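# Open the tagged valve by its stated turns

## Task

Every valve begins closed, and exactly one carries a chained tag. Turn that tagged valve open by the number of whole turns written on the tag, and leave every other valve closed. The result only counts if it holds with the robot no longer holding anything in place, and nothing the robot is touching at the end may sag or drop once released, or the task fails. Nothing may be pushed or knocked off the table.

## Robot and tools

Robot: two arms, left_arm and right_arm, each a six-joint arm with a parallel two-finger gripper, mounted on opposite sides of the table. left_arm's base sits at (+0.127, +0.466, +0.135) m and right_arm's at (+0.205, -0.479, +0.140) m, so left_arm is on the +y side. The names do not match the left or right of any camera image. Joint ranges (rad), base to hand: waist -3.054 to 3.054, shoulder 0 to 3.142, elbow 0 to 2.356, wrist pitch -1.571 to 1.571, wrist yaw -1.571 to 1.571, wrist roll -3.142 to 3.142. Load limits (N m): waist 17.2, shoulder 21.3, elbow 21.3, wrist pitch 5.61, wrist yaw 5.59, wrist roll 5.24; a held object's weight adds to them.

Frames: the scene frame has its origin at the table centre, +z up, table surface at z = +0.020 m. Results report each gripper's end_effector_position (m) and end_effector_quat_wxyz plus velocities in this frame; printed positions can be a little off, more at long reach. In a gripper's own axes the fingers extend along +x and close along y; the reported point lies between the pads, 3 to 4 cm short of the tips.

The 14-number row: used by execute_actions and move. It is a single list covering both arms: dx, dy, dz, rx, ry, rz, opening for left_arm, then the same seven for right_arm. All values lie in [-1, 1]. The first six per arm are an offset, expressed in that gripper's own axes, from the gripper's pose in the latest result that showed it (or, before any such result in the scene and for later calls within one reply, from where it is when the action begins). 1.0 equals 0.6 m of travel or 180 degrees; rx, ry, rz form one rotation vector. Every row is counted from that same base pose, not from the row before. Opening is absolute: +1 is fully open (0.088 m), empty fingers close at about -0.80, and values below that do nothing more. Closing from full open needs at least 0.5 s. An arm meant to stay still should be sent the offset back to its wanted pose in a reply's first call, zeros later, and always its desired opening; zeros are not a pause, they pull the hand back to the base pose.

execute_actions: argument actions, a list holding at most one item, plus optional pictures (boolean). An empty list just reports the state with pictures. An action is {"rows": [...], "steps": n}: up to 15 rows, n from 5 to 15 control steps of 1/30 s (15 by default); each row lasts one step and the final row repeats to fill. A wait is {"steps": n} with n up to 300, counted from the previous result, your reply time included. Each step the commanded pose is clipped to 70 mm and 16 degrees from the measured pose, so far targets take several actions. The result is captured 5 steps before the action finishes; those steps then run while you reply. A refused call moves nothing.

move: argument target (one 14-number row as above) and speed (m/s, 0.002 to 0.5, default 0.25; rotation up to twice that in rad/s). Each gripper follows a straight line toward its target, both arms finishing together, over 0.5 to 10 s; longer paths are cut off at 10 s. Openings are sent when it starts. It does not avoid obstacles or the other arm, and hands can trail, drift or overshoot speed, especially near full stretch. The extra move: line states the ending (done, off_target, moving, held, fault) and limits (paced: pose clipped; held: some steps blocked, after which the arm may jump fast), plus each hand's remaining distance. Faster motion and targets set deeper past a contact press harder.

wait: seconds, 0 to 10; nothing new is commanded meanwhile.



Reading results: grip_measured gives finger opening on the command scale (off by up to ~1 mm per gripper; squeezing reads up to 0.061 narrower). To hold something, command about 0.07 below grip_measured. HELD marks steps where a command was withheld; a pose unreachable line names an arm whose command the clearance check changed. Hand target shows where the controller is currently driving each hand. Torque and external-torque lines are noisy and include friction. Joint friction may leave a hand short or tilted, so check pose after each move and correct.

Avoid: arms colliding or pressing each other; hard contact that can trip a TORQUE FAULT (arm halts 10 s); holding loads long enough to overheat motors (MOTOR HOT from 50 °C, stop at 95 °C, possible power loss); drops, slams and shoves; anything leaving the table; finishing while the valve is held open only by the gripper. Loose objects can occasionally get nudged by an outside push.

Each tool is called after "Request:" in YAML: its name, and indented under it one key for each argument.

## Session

Request:
execute_actions:
  actions: []

Scene clock: 0.00 s of 5350.00 s.
left_arm: end_effector_position=(+0.2100, +0.1599, +0.4601) grip_measured=+0.839 end_effector_quat_wxyz=(+0.793, -0.016, -0.023, -0.608) end_effector_velocity=(+0.002, +0.001, +0.000) end_effector_angular_velocity=(+0.000, +0.008, +0.009) | right_arm: end_effector_position=(-0.0752, -0.2021, +0.2738) grip_measured=+0.828 end_effector_quat_wxyz=(+0.426, -0.555, +0.459, +0.547) end_effector_velocity=(+0.001, -0.002, +0.000) end_effector_angular_velocity=(-0.010, +0.000, +0.005)
Joint positions: left_arm=[0.003 0.857 0.656 0.257 0.006 0.001 0.08 ] | right_arm=[ 0.912  2.068  1.892 -1.412 -0.044  0.556  0.08 ]
Joint velocities: left_arm=[ 0.002 -0.002  0.002 -0.007 -0.007 -0.007 -0.   ] | right_arm=[-0.002 -0.002 -0.002 -0.007 -0.007 -0.007 -0.   ]
Joint torques (N m, as the arm reports them, + toward a larger angle): no reading
External joint torques (N m, as the arm's controller estimates them; a push from outside toward a larger angle lowers the number): no reading
Heat: left arm: hottest shoulder 25 °C (+0.0 °C/min); right arm: hottest elbow 25 °C (+0.0 °C/min).
Hand target (left_arm): +0.210, +0.160, +0.460; +0.793, -0.016, -0.023, -0.608
Hand target (right_arm): -0.075, -0.202, +0.274; -0.426, +0.555, -0.459, -0.547
camera_calibration (this result's frames):
cam_left_wrist: T_world_to_cam=[[-0.957315, -0.284628, -0.0503523, 0.278496], [-0.0419563, 0.309189, -0.950075, 0.418429], [0.285986, -0.907408, -0.307933, 0.305559], [0, 0, 0, 1]] pos_world=[0.196778, 0.227161, 0.505653]
cam_right_wrist: T_world_to_cam=[[0.982147, 0.18689, 0.0214579, 0.113639], [0.167651, -0.921321, 0.350799, -0.233299], [0.0853303, -0.340939, -0.936205, 0.270802], [0, 0, 0, 1]] pos_world=[-0.0956049, -0.143854, 0.332928]

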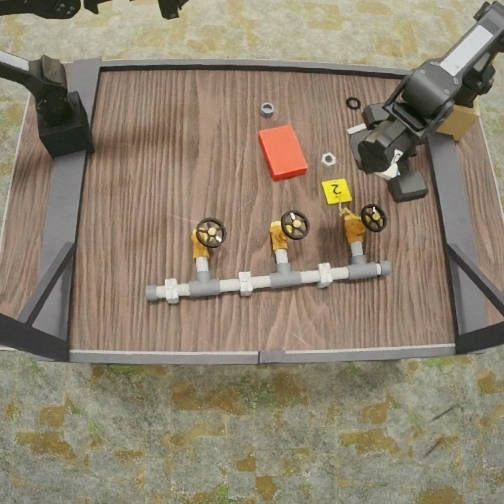

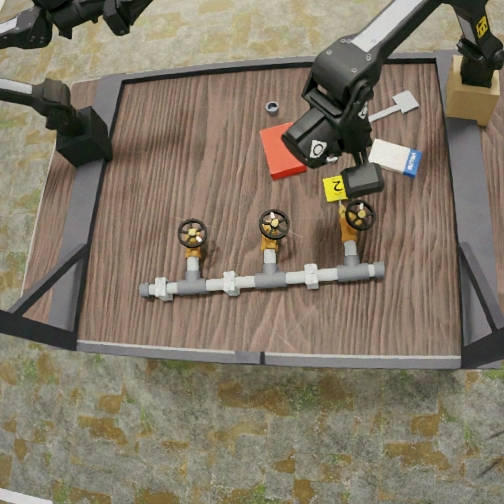

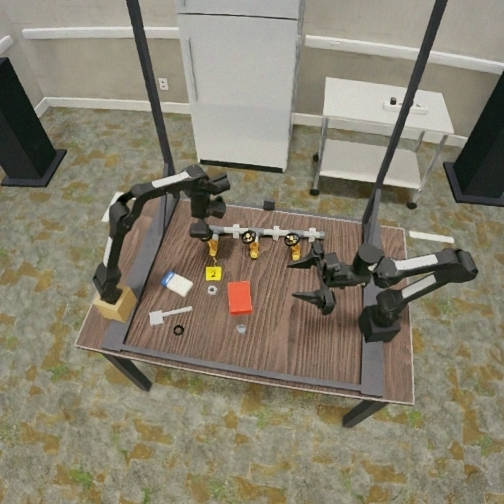

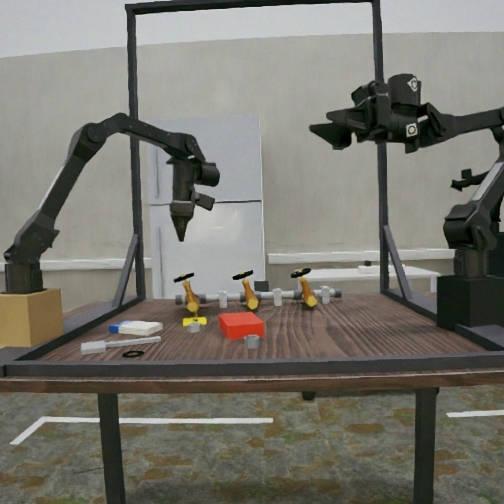

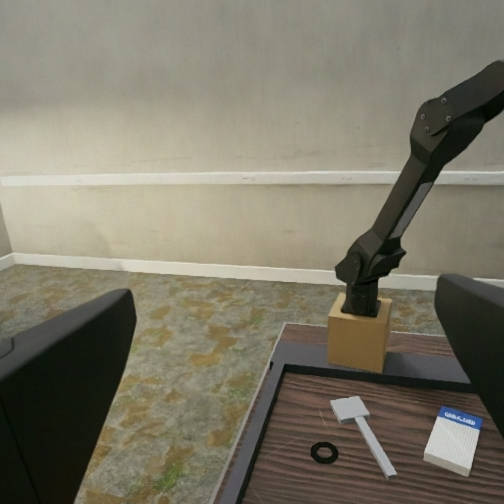

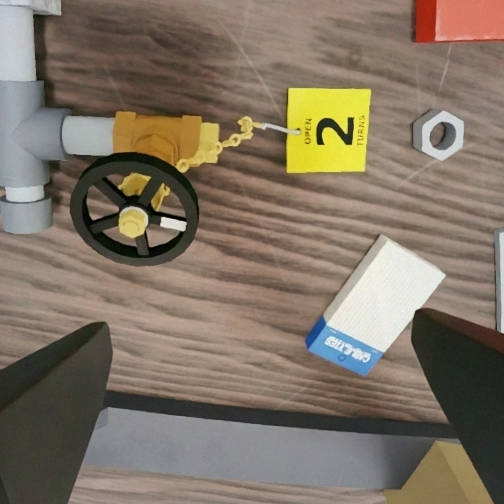

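Request:
execute_actions:
  actions: []

Scene clock: 0.60 s of 5350.00 s.
left_arm: end_effector_position=(+0.2100, +0.1599, +0.4601) grip_measured=+0.839 end_effector_quat_wxyz=(+0.793, -0.016, -0.023, -0.608) end_effector_velocity=(+0.000, -0.000, -0.001) end_effector_angular_velocity=(+0.005, +0.009, +0.004) | right_arm: end_effector_position=(-0.0752, -0.2021, +0.2738) grip_measured=+0.828 end_effector_quat_wxyz=(+0.426, -0.555, +0.459, +0.547) end_effector_velocity=(+0.003, -0.006, -0.001) end_effector_angular_velocity=(-0.034, -0.002, +0.019)
Joint positions: left_arm=[0.003 0.857 0.656 0.257 0.006 0.001 0.08 ] | right_arm=[ 0.912  2.068  1.892 -1.412 -0.044  0.556  0.08 ]
Joint velocities: left_arm=[-0.002  0.002  0.002 -0.007 -0.007 -0.007 -0.   ] | right_arm=[-0.002 -0.002 -0.007 -0.022 -0.022 -0.022 -0.   ]
Joint torques (N m, as the arm reports them, + toward a larger angle): left_arm=[-0.03 -2.    6.41  1.6  -0.01  0.01] | right_arm=[ 0.01 -9.76  6.58  0.78 -0.01 -0.02]
External joint torques (N m, as the arm's controller estimates them; a push from outside toward a larger angle lowers the number): left_arm=[-0.03  0.13 -0.72 -0.13 -0.01  0.  ] | right_arm=[ 0.01 -0.13  0.7   0.48  0.   -0.02]
Heat: left arm: hottest shoulder 25 °C (+0.0 °C/min); right arm: hottest elbow 25 °C (+0.0 °C/min).
Hand target (left_arm): +0.210, +0.160, +0.460; +0.793, -0.016, -0.023, -0.608
Hand target (right_arm): -0.075, -0.202, +0.274; -0.426, +0.555, -0.459, -0.547
Kept back: nothing.
Steps of this call (steps 1 to 18: nothing new was sent). Readings (end_effector_position):
1: left_arm (+0.2100, +0.1599, +0.4601) | right_arm (-0.0752, -0.2021, +0.2738)
2: left_arm (+0.2100, +0.1599, +0.4601) | right_arm (-0.0752, -0.2021, +0.2738)
4: left_arm (+0.2100, +0.1599, +0.4601) | right_arm (-0.0752, -0.2021, +0.2738)
8: left_arm (+0.2100, +0.1599, +0.4601) | right_arm (-0.0752, -0.2021, +0.2738)
18: the state above
camera_calibration (this result's frames):
cam_left_wrist: T_world_to_cam=[[-0.957315, -0.284628, -0.0503523, 0.278496], [-0.0419563, 0.309189, -0.950075, 0.418429], [0.285986, -0.907408, -0.307933, 0.305559], [0, 0, 0, 1]] pos_world=[0.196778, 0.227161, 0.505653]
cam_right_wrist: T_world_to_cam=[[0.982147, 0.18689, 0.0214579, 0.113639], [0.167651, -0.921321, 0.350799, -0.233299], [0.0853303, -0.340939, -0.936205, 0.270802], [0, 0, 0, 1]] pos_world=[-0.0956049, -0.143854, 0.332928]

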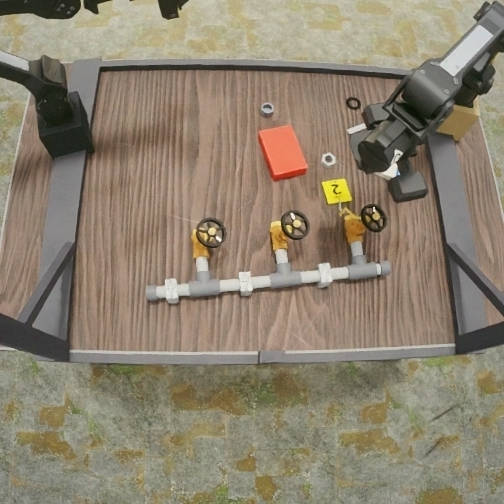

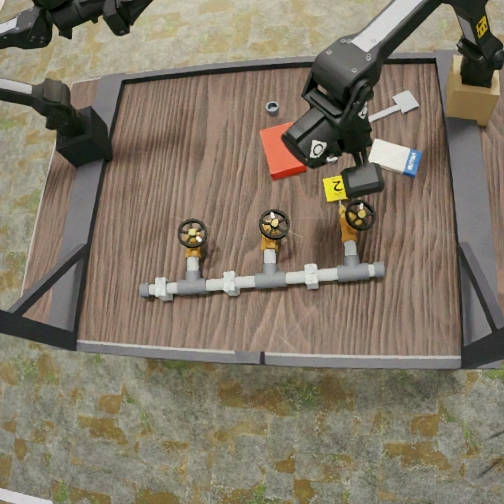

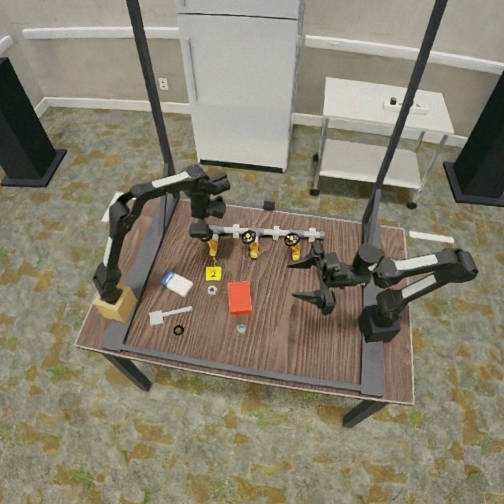

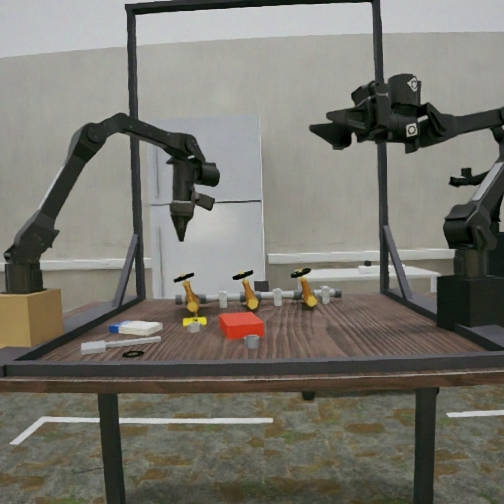

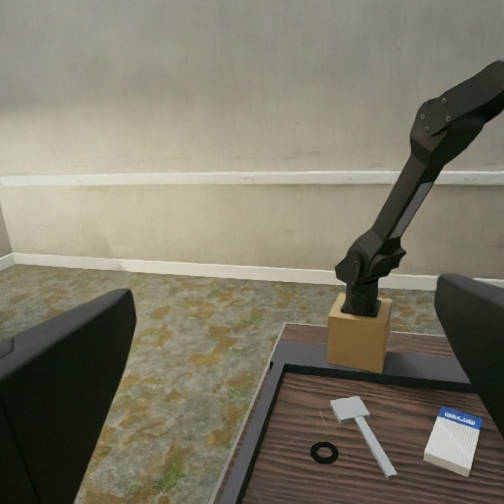

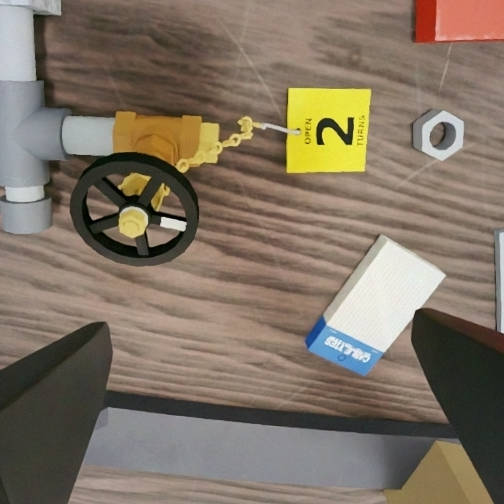

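Request:
move:
  target: [0,0,0,0,0,0,0.84,0.132,0.097,-0.008,0,-0.112,-0.01,0.9]
  speed: 0.2

Scene clock: 2.73 s of 5350.00 s.
left_arm: end_effector_position=(+0.2100, +0.1599, +0.4601) grip_measured=+0.839 end_effector_quat_wxyz=(+0.793, -0.016, -0.023, -0.608) end_effector_velocity=(+0.000, +0.001, +0.000) end_effector_angular_velocity=(+0.000, +0.008, +0.004) | right_arm: end_effector_position=(-0.1335, -0.2208, +0.1989) grip_measured=+0.898 end_effector_quat_wxyz=(+0.506, -0.457, +0.370, +0.631) end_effector_velocity=(+0.001, -0.001, +0.000) end_effector_angular_velocity=(+0.009, -0.008, +0.022)
Joint positions: left_arm=[0.003 0.857 0.656 0.257 0.006 0.001 0.08 ] | right_arm=[ 1.133  2.02   1.484 -0.807  0.216  0.755  0.083]
Joint velocities: left_arm=[-0.002 -0.002  0.002 -0.007 -0.007 -0.007 -0.   ] | right_arm=[ 0.002 -0.007 -0.012  0.007  0.007 -0.022 -0.   ]
Joint torques (N m, as the arm reports them, + toward a larger angle): left_arm=[-0.05 -2.09  6.33  1.58  0.    0.02] | right_arm=[ 0.35 -9.69  5.35  1.32  0.3   0.08]
External joint torques (N m, as the arm's controller estimates them; a push from outside toward a larger angle lowers the number): left_arm=[-0.05  0.12 -0.88 -0.19  0.    0.01] | right_arm=[ 0.35 -0.09 -0.78  0.6   0.11  0.08]
Heat: left arm: hottest shoulder 25 °C (+0.0 °C/min); right arm: hottest elbow 25 °C (+0.0 °C/min).
Hand target (left_arm): +0.210, +0.160, +0.460; +0.793, -0.016, -0.023, -0.608
Hand target (right_arm): -0.132, -0.223, +0.196; +0.507, -0.460, +0.368, +0.629
Off the commanded pose (left_arm): 0.000 m, 0 deg.
Off the commanded pose (right_arm): 0.003 m, 0 deg.
Kept back: nothing.
move: done
camera_calibration (this result's frames):
cam_left_wrist: T_world_to_cam=[[-0.957315, -0.284628, -0.0503523, 0.278496], [-0.0419563, 0.309189, -0.950075, 0.418429], [0.285986, -0.907408, -0.307933, 0.305559], [0, 0, 0, 1]] pos_world=[0.196778, 0.227161, 0.505653]
cam_right_wrist: T_world_to_cam=[[0.984944, 0.169643, 0.033265, 0.17025], [0.169514, -0.985505, 0.00669252, -0.159925], [0.0339181, -0.000952891, -0.999424, 0.280014], [0, 0, 0, 1]] pos_world=[-0.150075, -0.186221, 0.27526]

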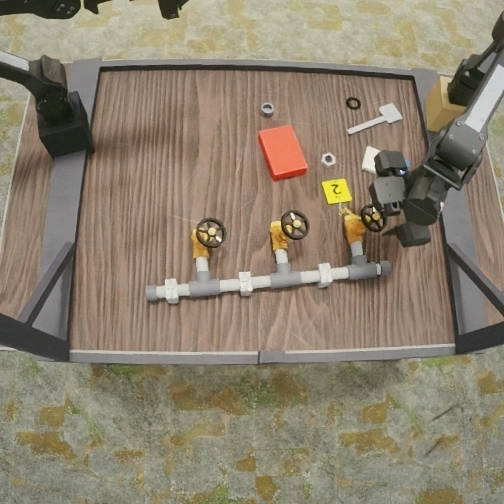

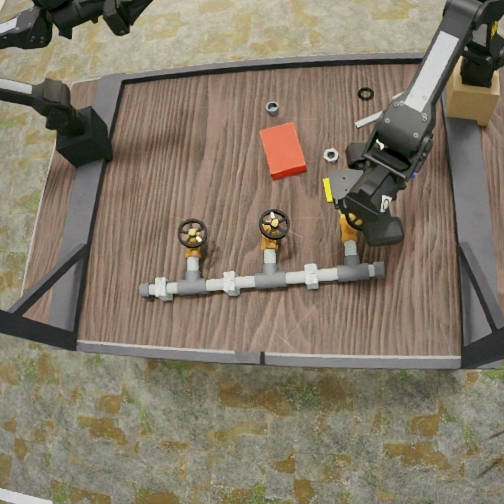

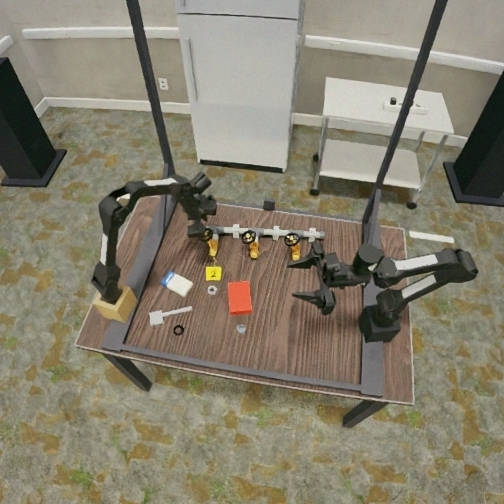

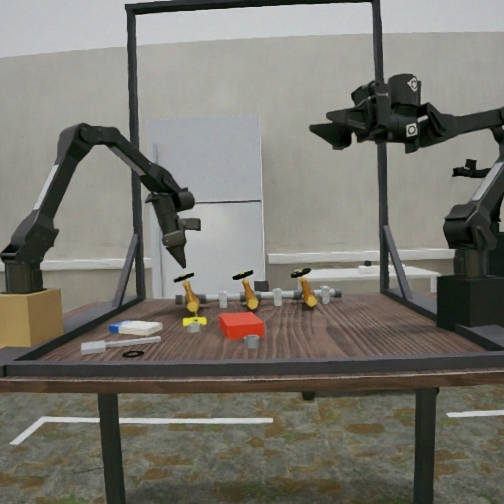

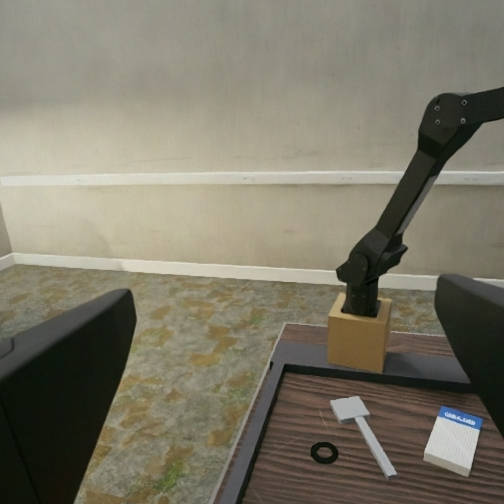

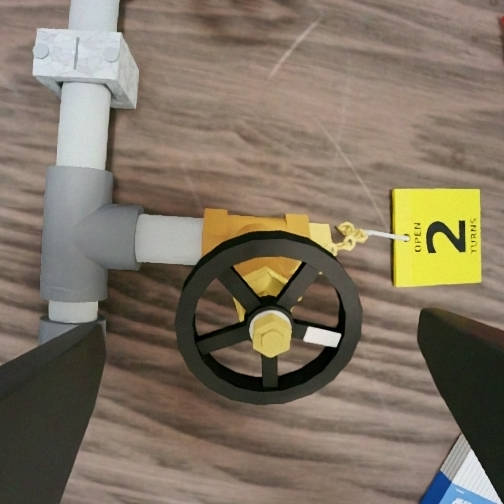

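Request:
move:
  target: [0,0,0,0,0,0,0.84,0.08,-0.005,-0.008,0,0,0,0.9]
  speed: 0.1

Scene clock: 6.03 s of 5350.00 s.
left_arm: end_effector_position=(+0.2100, +0.1599, +0.4601) grip_measured=+0.839 end_effector_quat_wxyz=(+0.793, -0.016, -0.023, -0.608) end_effector_velocity=(+0.000, +0.000, -0.002) end_effector_angular_velocity=(+0.001, +0.024, +0.004) | right_arm: end_effector_position=(-0.1364, -0.2086, +0.1620) grip_measured=+0.898 end_effector_quat_wxyz=(+0.507, -0.447, +0.369, +0.638) end_effector_velocity=(-0.002, -0.001, -0.002) end_effector_angular_velocity=(-0.004, +0.004, +0.011)
Joint positions: left_arm=[0.003 0.857 0.656 0.257 0.006 0.001 0.08 ] | right_arm=[ 1.112  2.084  1.418 -0.646  0.214  0.734  0.083]
Joint velocities: left_arm=[-0.002 -0.002 -0.002 -0.007 -0.007 -0.022  0.   ] | right_arm=[ 0.002  0.002 -0.002  0.007 -0.007 -0.007  0.   ]
Joint torques (N m, as the arm reports them, + toward a larger angle): left_arm=[-0.05 -2.23  6.35  1.55  0.03  0.02] | right_arm=[-0.32 -7.96  5.11  1.39  0.07 -0.1 ]
External joint torques (N m, as the arm's controller estimates them; a push from outside toward a larger angle lowers the number): left_arm=[-0.05 -0.06 -0.8  -0.19  0.03  0.01] | right_arm=[-0.38  1.85 -0.82  0.59 -0.11 -0.1 ]
Heat: left arm: hottest shoulder 25 °C (+0.0 °C/min); right arm: hottest elbow 25 °C (+0.0 °C/min).
Hand target (left_arm): +0.210, +0.160, +0.460; +0.793, -0.016, -0.023, -0.608
Hand target (right_arm): -0.132, -0.210, +0.152; +0.506, -0.457, +0.370, +0.631
Off the commanded pose (left_arm): 0.000 m, 0 deg.
Off the commanded pose (right_arm): 0.011 m, 2 deg.
Kept back: nothing.
move: off_target (right_arm)
camera_calibration (this result's frames):
cam_left_wrist: T_world_to_cam=[[-0.957315, -0.284628, -0.0503523, 0.278496], [-0.0419563, 0.309189, -0.950075, 0.418429], [0.285986, -0.907408, -0.307933, 0.305559], [0, 0, 0, 1]] pos_world=[0.196778, 0.227161, 0.505653]
cam_right_wrist: T_world_to_cam=[[0.985483, 0.168977, 0.0164543, 0.17487], [0.169203, -0.98549, -0.0134231, -0.143986], [0.0139473, 0.0160123, -0.999775, 0.244167], [0, 0, 0, 1]] pos_world=[-0.151374, -0.175355, 0.239302]

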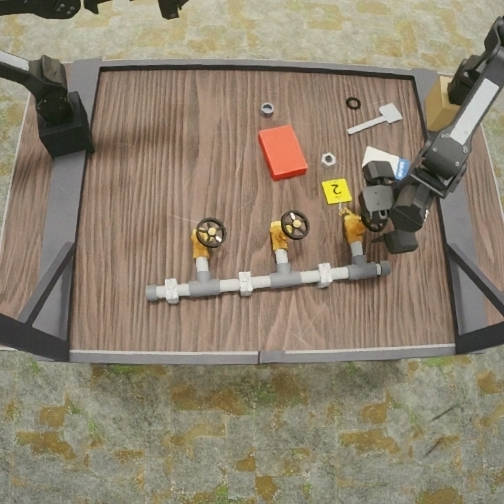

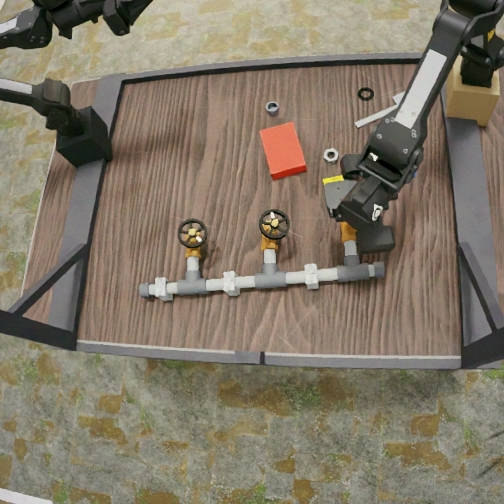

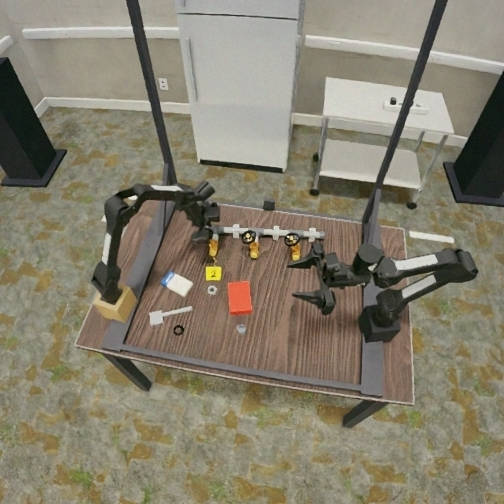

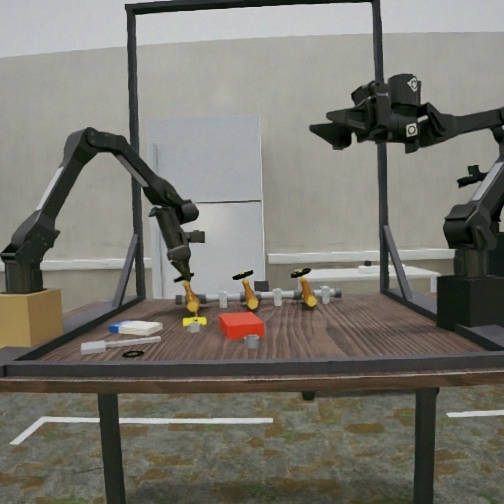

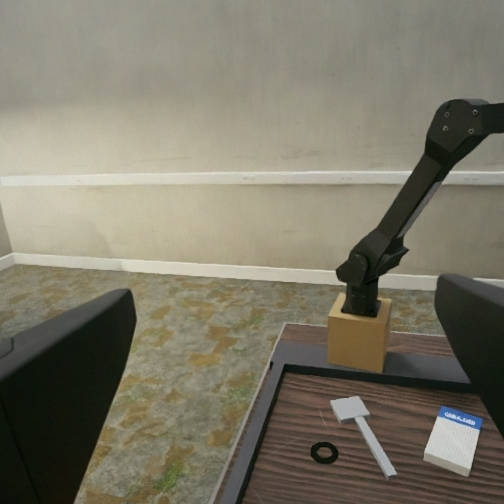

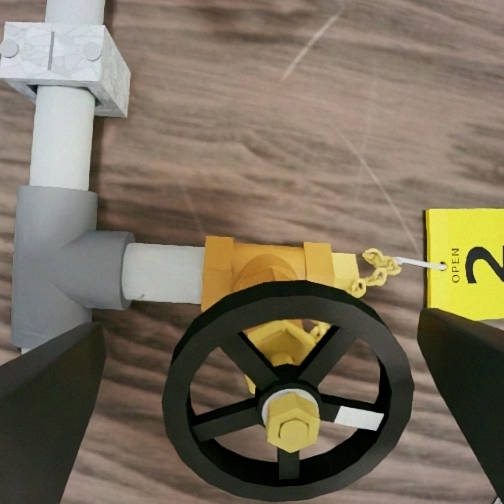

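Request:
move:
  target: [0,0,0,0,0,0,0.84,0.02,-0.013,-0.014,0,0,0.005,0.9]
  speed: 0.05

Scene clock: 7.10 s of 5350.00 s.
left_arm: end_effector_position=(+0.2100, +0.1599, +0.4601) grip_measured=+0.839 end_effector_quat_wxyz=(+0.793, -0.016, -0.023, -0.608) end_effector_velocity=(-0.001, +0.000, +0.000) end_effector_angular_velocity=(+0.000, +0.008, -0.000) | right_arm: end_effector_position=(-0.1306, -0.2103, +0.1470) grip_measured=+0.898 end_effector_quat_wxyz=(+0.503, -0.444, +0.372, +0.642) end_effector_velocity=(+0.002, +0.001, +0.004) end_effector_angular_velocity=(+0.015, -0.001, +0.016)
Joint positions: left_arm=[0.003 0.857 0.656 0.257 0.006 0.001 0.08 ] | right_arm=[ 1.104  2.082  1.348 -0.566  0.204  0.724  0.083]
Joint velocities: left_arm=[-0.007 -0.002  0.002 -0.007 -0.007 -0.007 -0.   ] | right_arm=[-0.002 -0.017 -0.012  0.007  0.007 -0.022 -0.   ]
Joint torques (N m, as the arm reports them, + toward a larger angle): left_arm=[-0.23 -2.22  6.34  1.58  0.02  0.02] | right_arm=[ -0.33 -10.68   4.92   1.38   0.06  -0.08]
External joint torques (N m, as the arm's controller estimates them; a push from outside toward a larger angle lowers the number): left_arm=[-0.23  0.01 -0.86 -0.18  0.02  0.01] | right_arm=[-0.31 -1.04 -0.85  0.58 -0.12 -0.08]
Heat: left arm: hottest shoulder 25 °C (+0.0 °C/min); right arm: hottest elbow 25 °C (+0.0 °C/min).
Hand target (left_arm): +0.210, +0.160, +0.460; +0.793, -0.016, -0.023, -0.608
Hand target (right_arm): -0.128, -0.211, +0.148; +0.502, -0.444, +0.373, +0.642
Off the commanded pose (left_arm): 0.000 m, 0 deg.
Off the commanded pose (right_arm): 0.003 m, 0 deg.
Kept back: nothing.
move: done
camera_calibration (this result's frames):
cam_left_wrist: T_world_to_cam=[[-0.957315, -0.284628, -0.0503523, 0.278496], [-0.0419563, 0.309189, -0.950075, 0.418429], [0.285986, -0.907408, -0.307933, 0.305559], [0, 0, 0, 1]] pos_world=[0.196778, 0.227161, 0.505653]
cam_right_wrist: T_world_to_cam=[[0.984836, 0.173432, 0.00443598, 0.17231], [0.173478, -0.984732, -0.0144234, -0.14596], [0.00186679, 0.0149742, -0.999886, 0.227286], [0, 0, 0, 1]] pos_world=[-0.1448, -0.177019, 0.224391]

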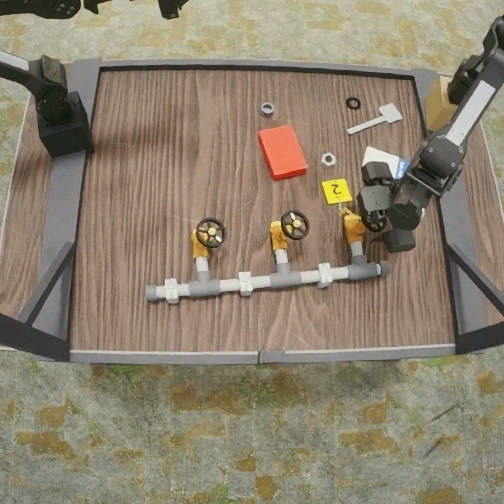

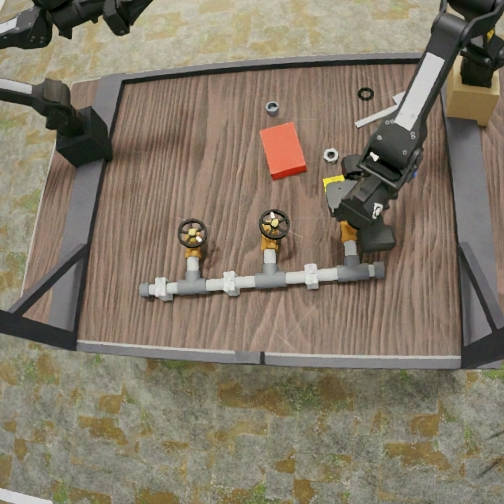

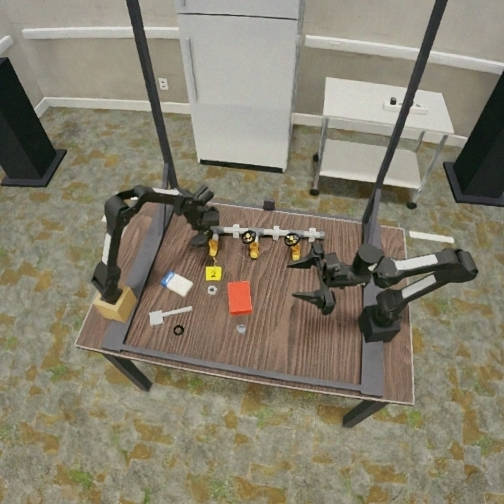

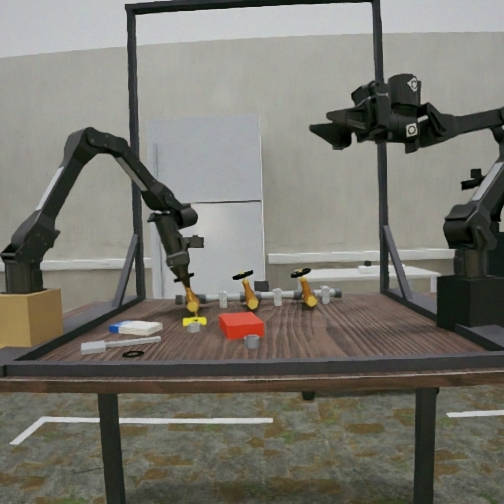

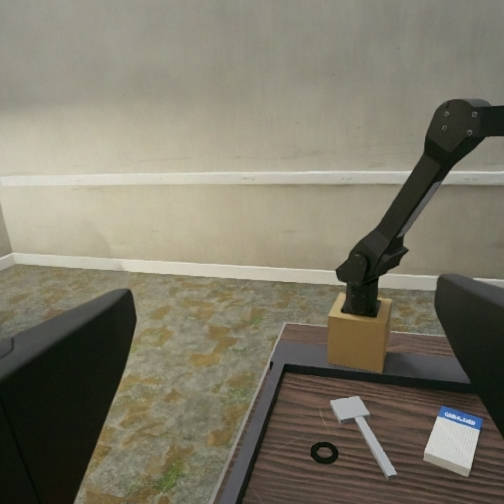

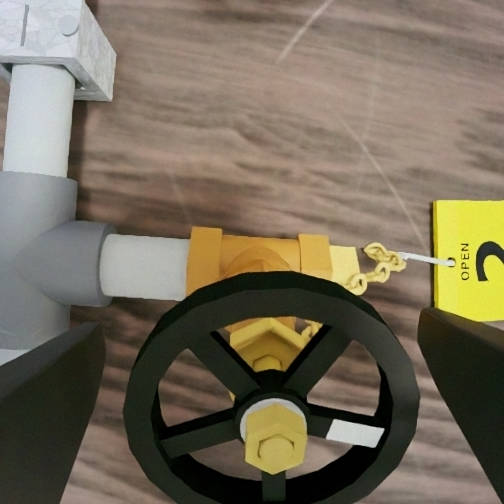

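Request:
move:
  target: [0,0,0,0,0,0,0.84,0,-0.004,0,0,0,0,0.3]
  speed: 0.05

Scene clock: 8.03 s of 5350.00 s.
left_arm: end_effector_position=(+0.2100, +0.1599, +0.4601) grip_measured=+0.839 end_effector_quat_wxyz=(+0.793, -0.016, -0.023, -0.608) end_effector_velocity=(-0.000, +0.002, +0.003) end_effector_angular_velocity=(-0.014, +0.004, +0.004) | right_arm: end_effector_position=(-0.1310, -0.2105, +0.1472) grip_measured=+0.339 end_effector_quat_wxyz=(+0.502, -0.443, +0.372, +0.643) end_effector_velocity=(+0.003, -0.002, +0.000) end_effector_angular_velocity=(-0.015, -0.012, +0.006)
Joint positions: left_arm=[0.003 0.857 0.656 0.257 0.006 0.001 0.08 ] | right_arm=[ 1.104  2.081  1.347 -0.563  0.202  0.723  0.056]
Joint velocities: left_arm=[-0.002 -0.007 -0.002  0.007 -0.007 -0.007 -0.   ] | right_arm=[-0.002 -0.002  0.002 -0.022 -0.007 -0.007 -0.   ]
Joint torques (N m, as the arm reports them, + toward a larger angle): left_arm=[-0.05 -2.2   6.26  1.57 -0.01  0.02] | right_arm=[ -0.33 -10.1    5.36   1.38   0.19  -0.1 ]
External joint torques (N m, as the arm's controller estimates them; a push from outside toward a larger angle lowers the number): left_arm=[-0.05  0.03 -0.94 -0.19 -0.02  0.01] | right_arm=[-0.34 -0.45 -0.43  0.57  0.02 -0.1 ]
Heat: left arm: hottest shoulder 25 °C (+0.0 °C/min); right arm: hottest elbow 25 °C (+0.0 °C/min).
Hand target (left_arm): +0.210, +0.160, +0.460; +0.793, -0.016, -0.023, -0.608
Hand target (right_arm): -0.128, -0.210, +0.147; +0.503, -0.444, +0.372, +0.642
Off the commanded pose (left_arm): 0.000 m, 0 deg.
Off the commanded pose (right_arm): 0.003 m, 0 deg.
Kept back: nothing.
move: done
camera_calibration (this result's frames):
cam_left_wrist: T_world_to_cam=[[-0.957315, -0.284628, -0.0503523, 0.278496], [-0.0419563, 0.309189, -0.950075, 0.418429], [0.285986, -0.907408, -0.307933, 0.305559], [0, 0, 0, 1]] pos_world=[0.196778, 0.227161, 0.505653]
cam_right_wrist: T_world_to_cam=[[0.984581, 0.174919, 0.00175356, 0.173447], [0.174925, -0.984463, -0.0152884, -0.145672], [-0.000947913, 0.0153594, -0.999882, 0.227174], [0, 0, 0, 1]] pos_world=[-0.145076, -0.177237, 0.224616]

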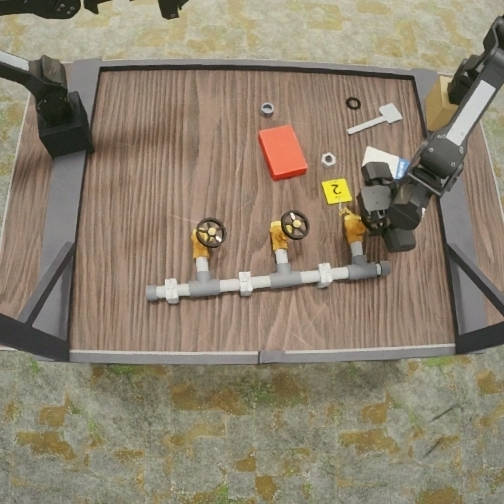

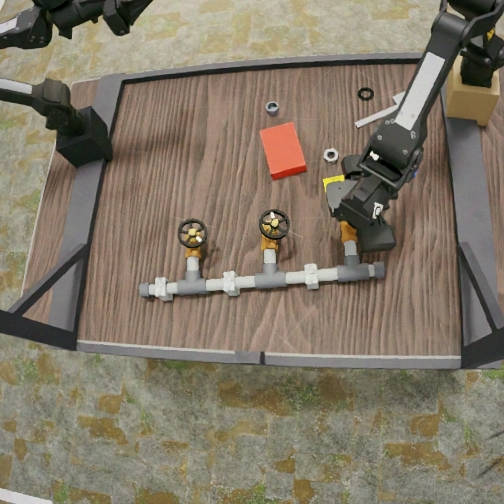

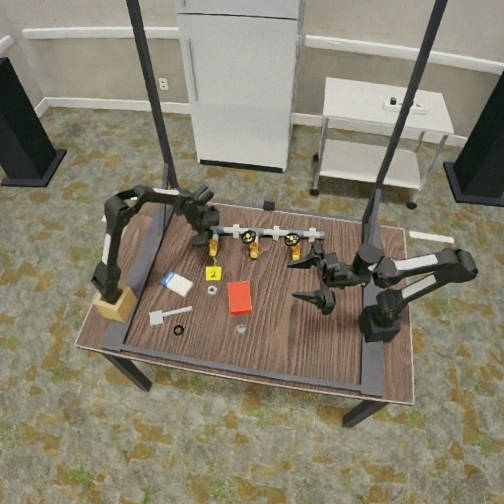

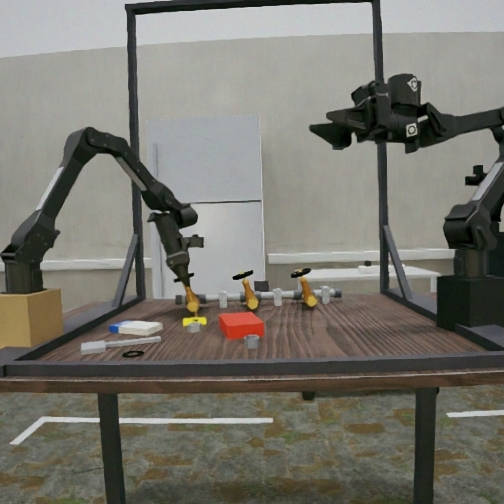

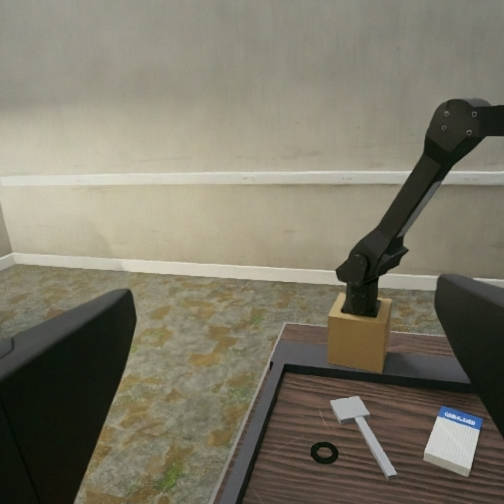

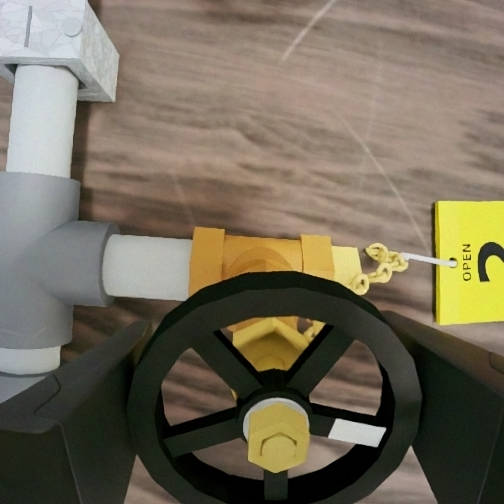

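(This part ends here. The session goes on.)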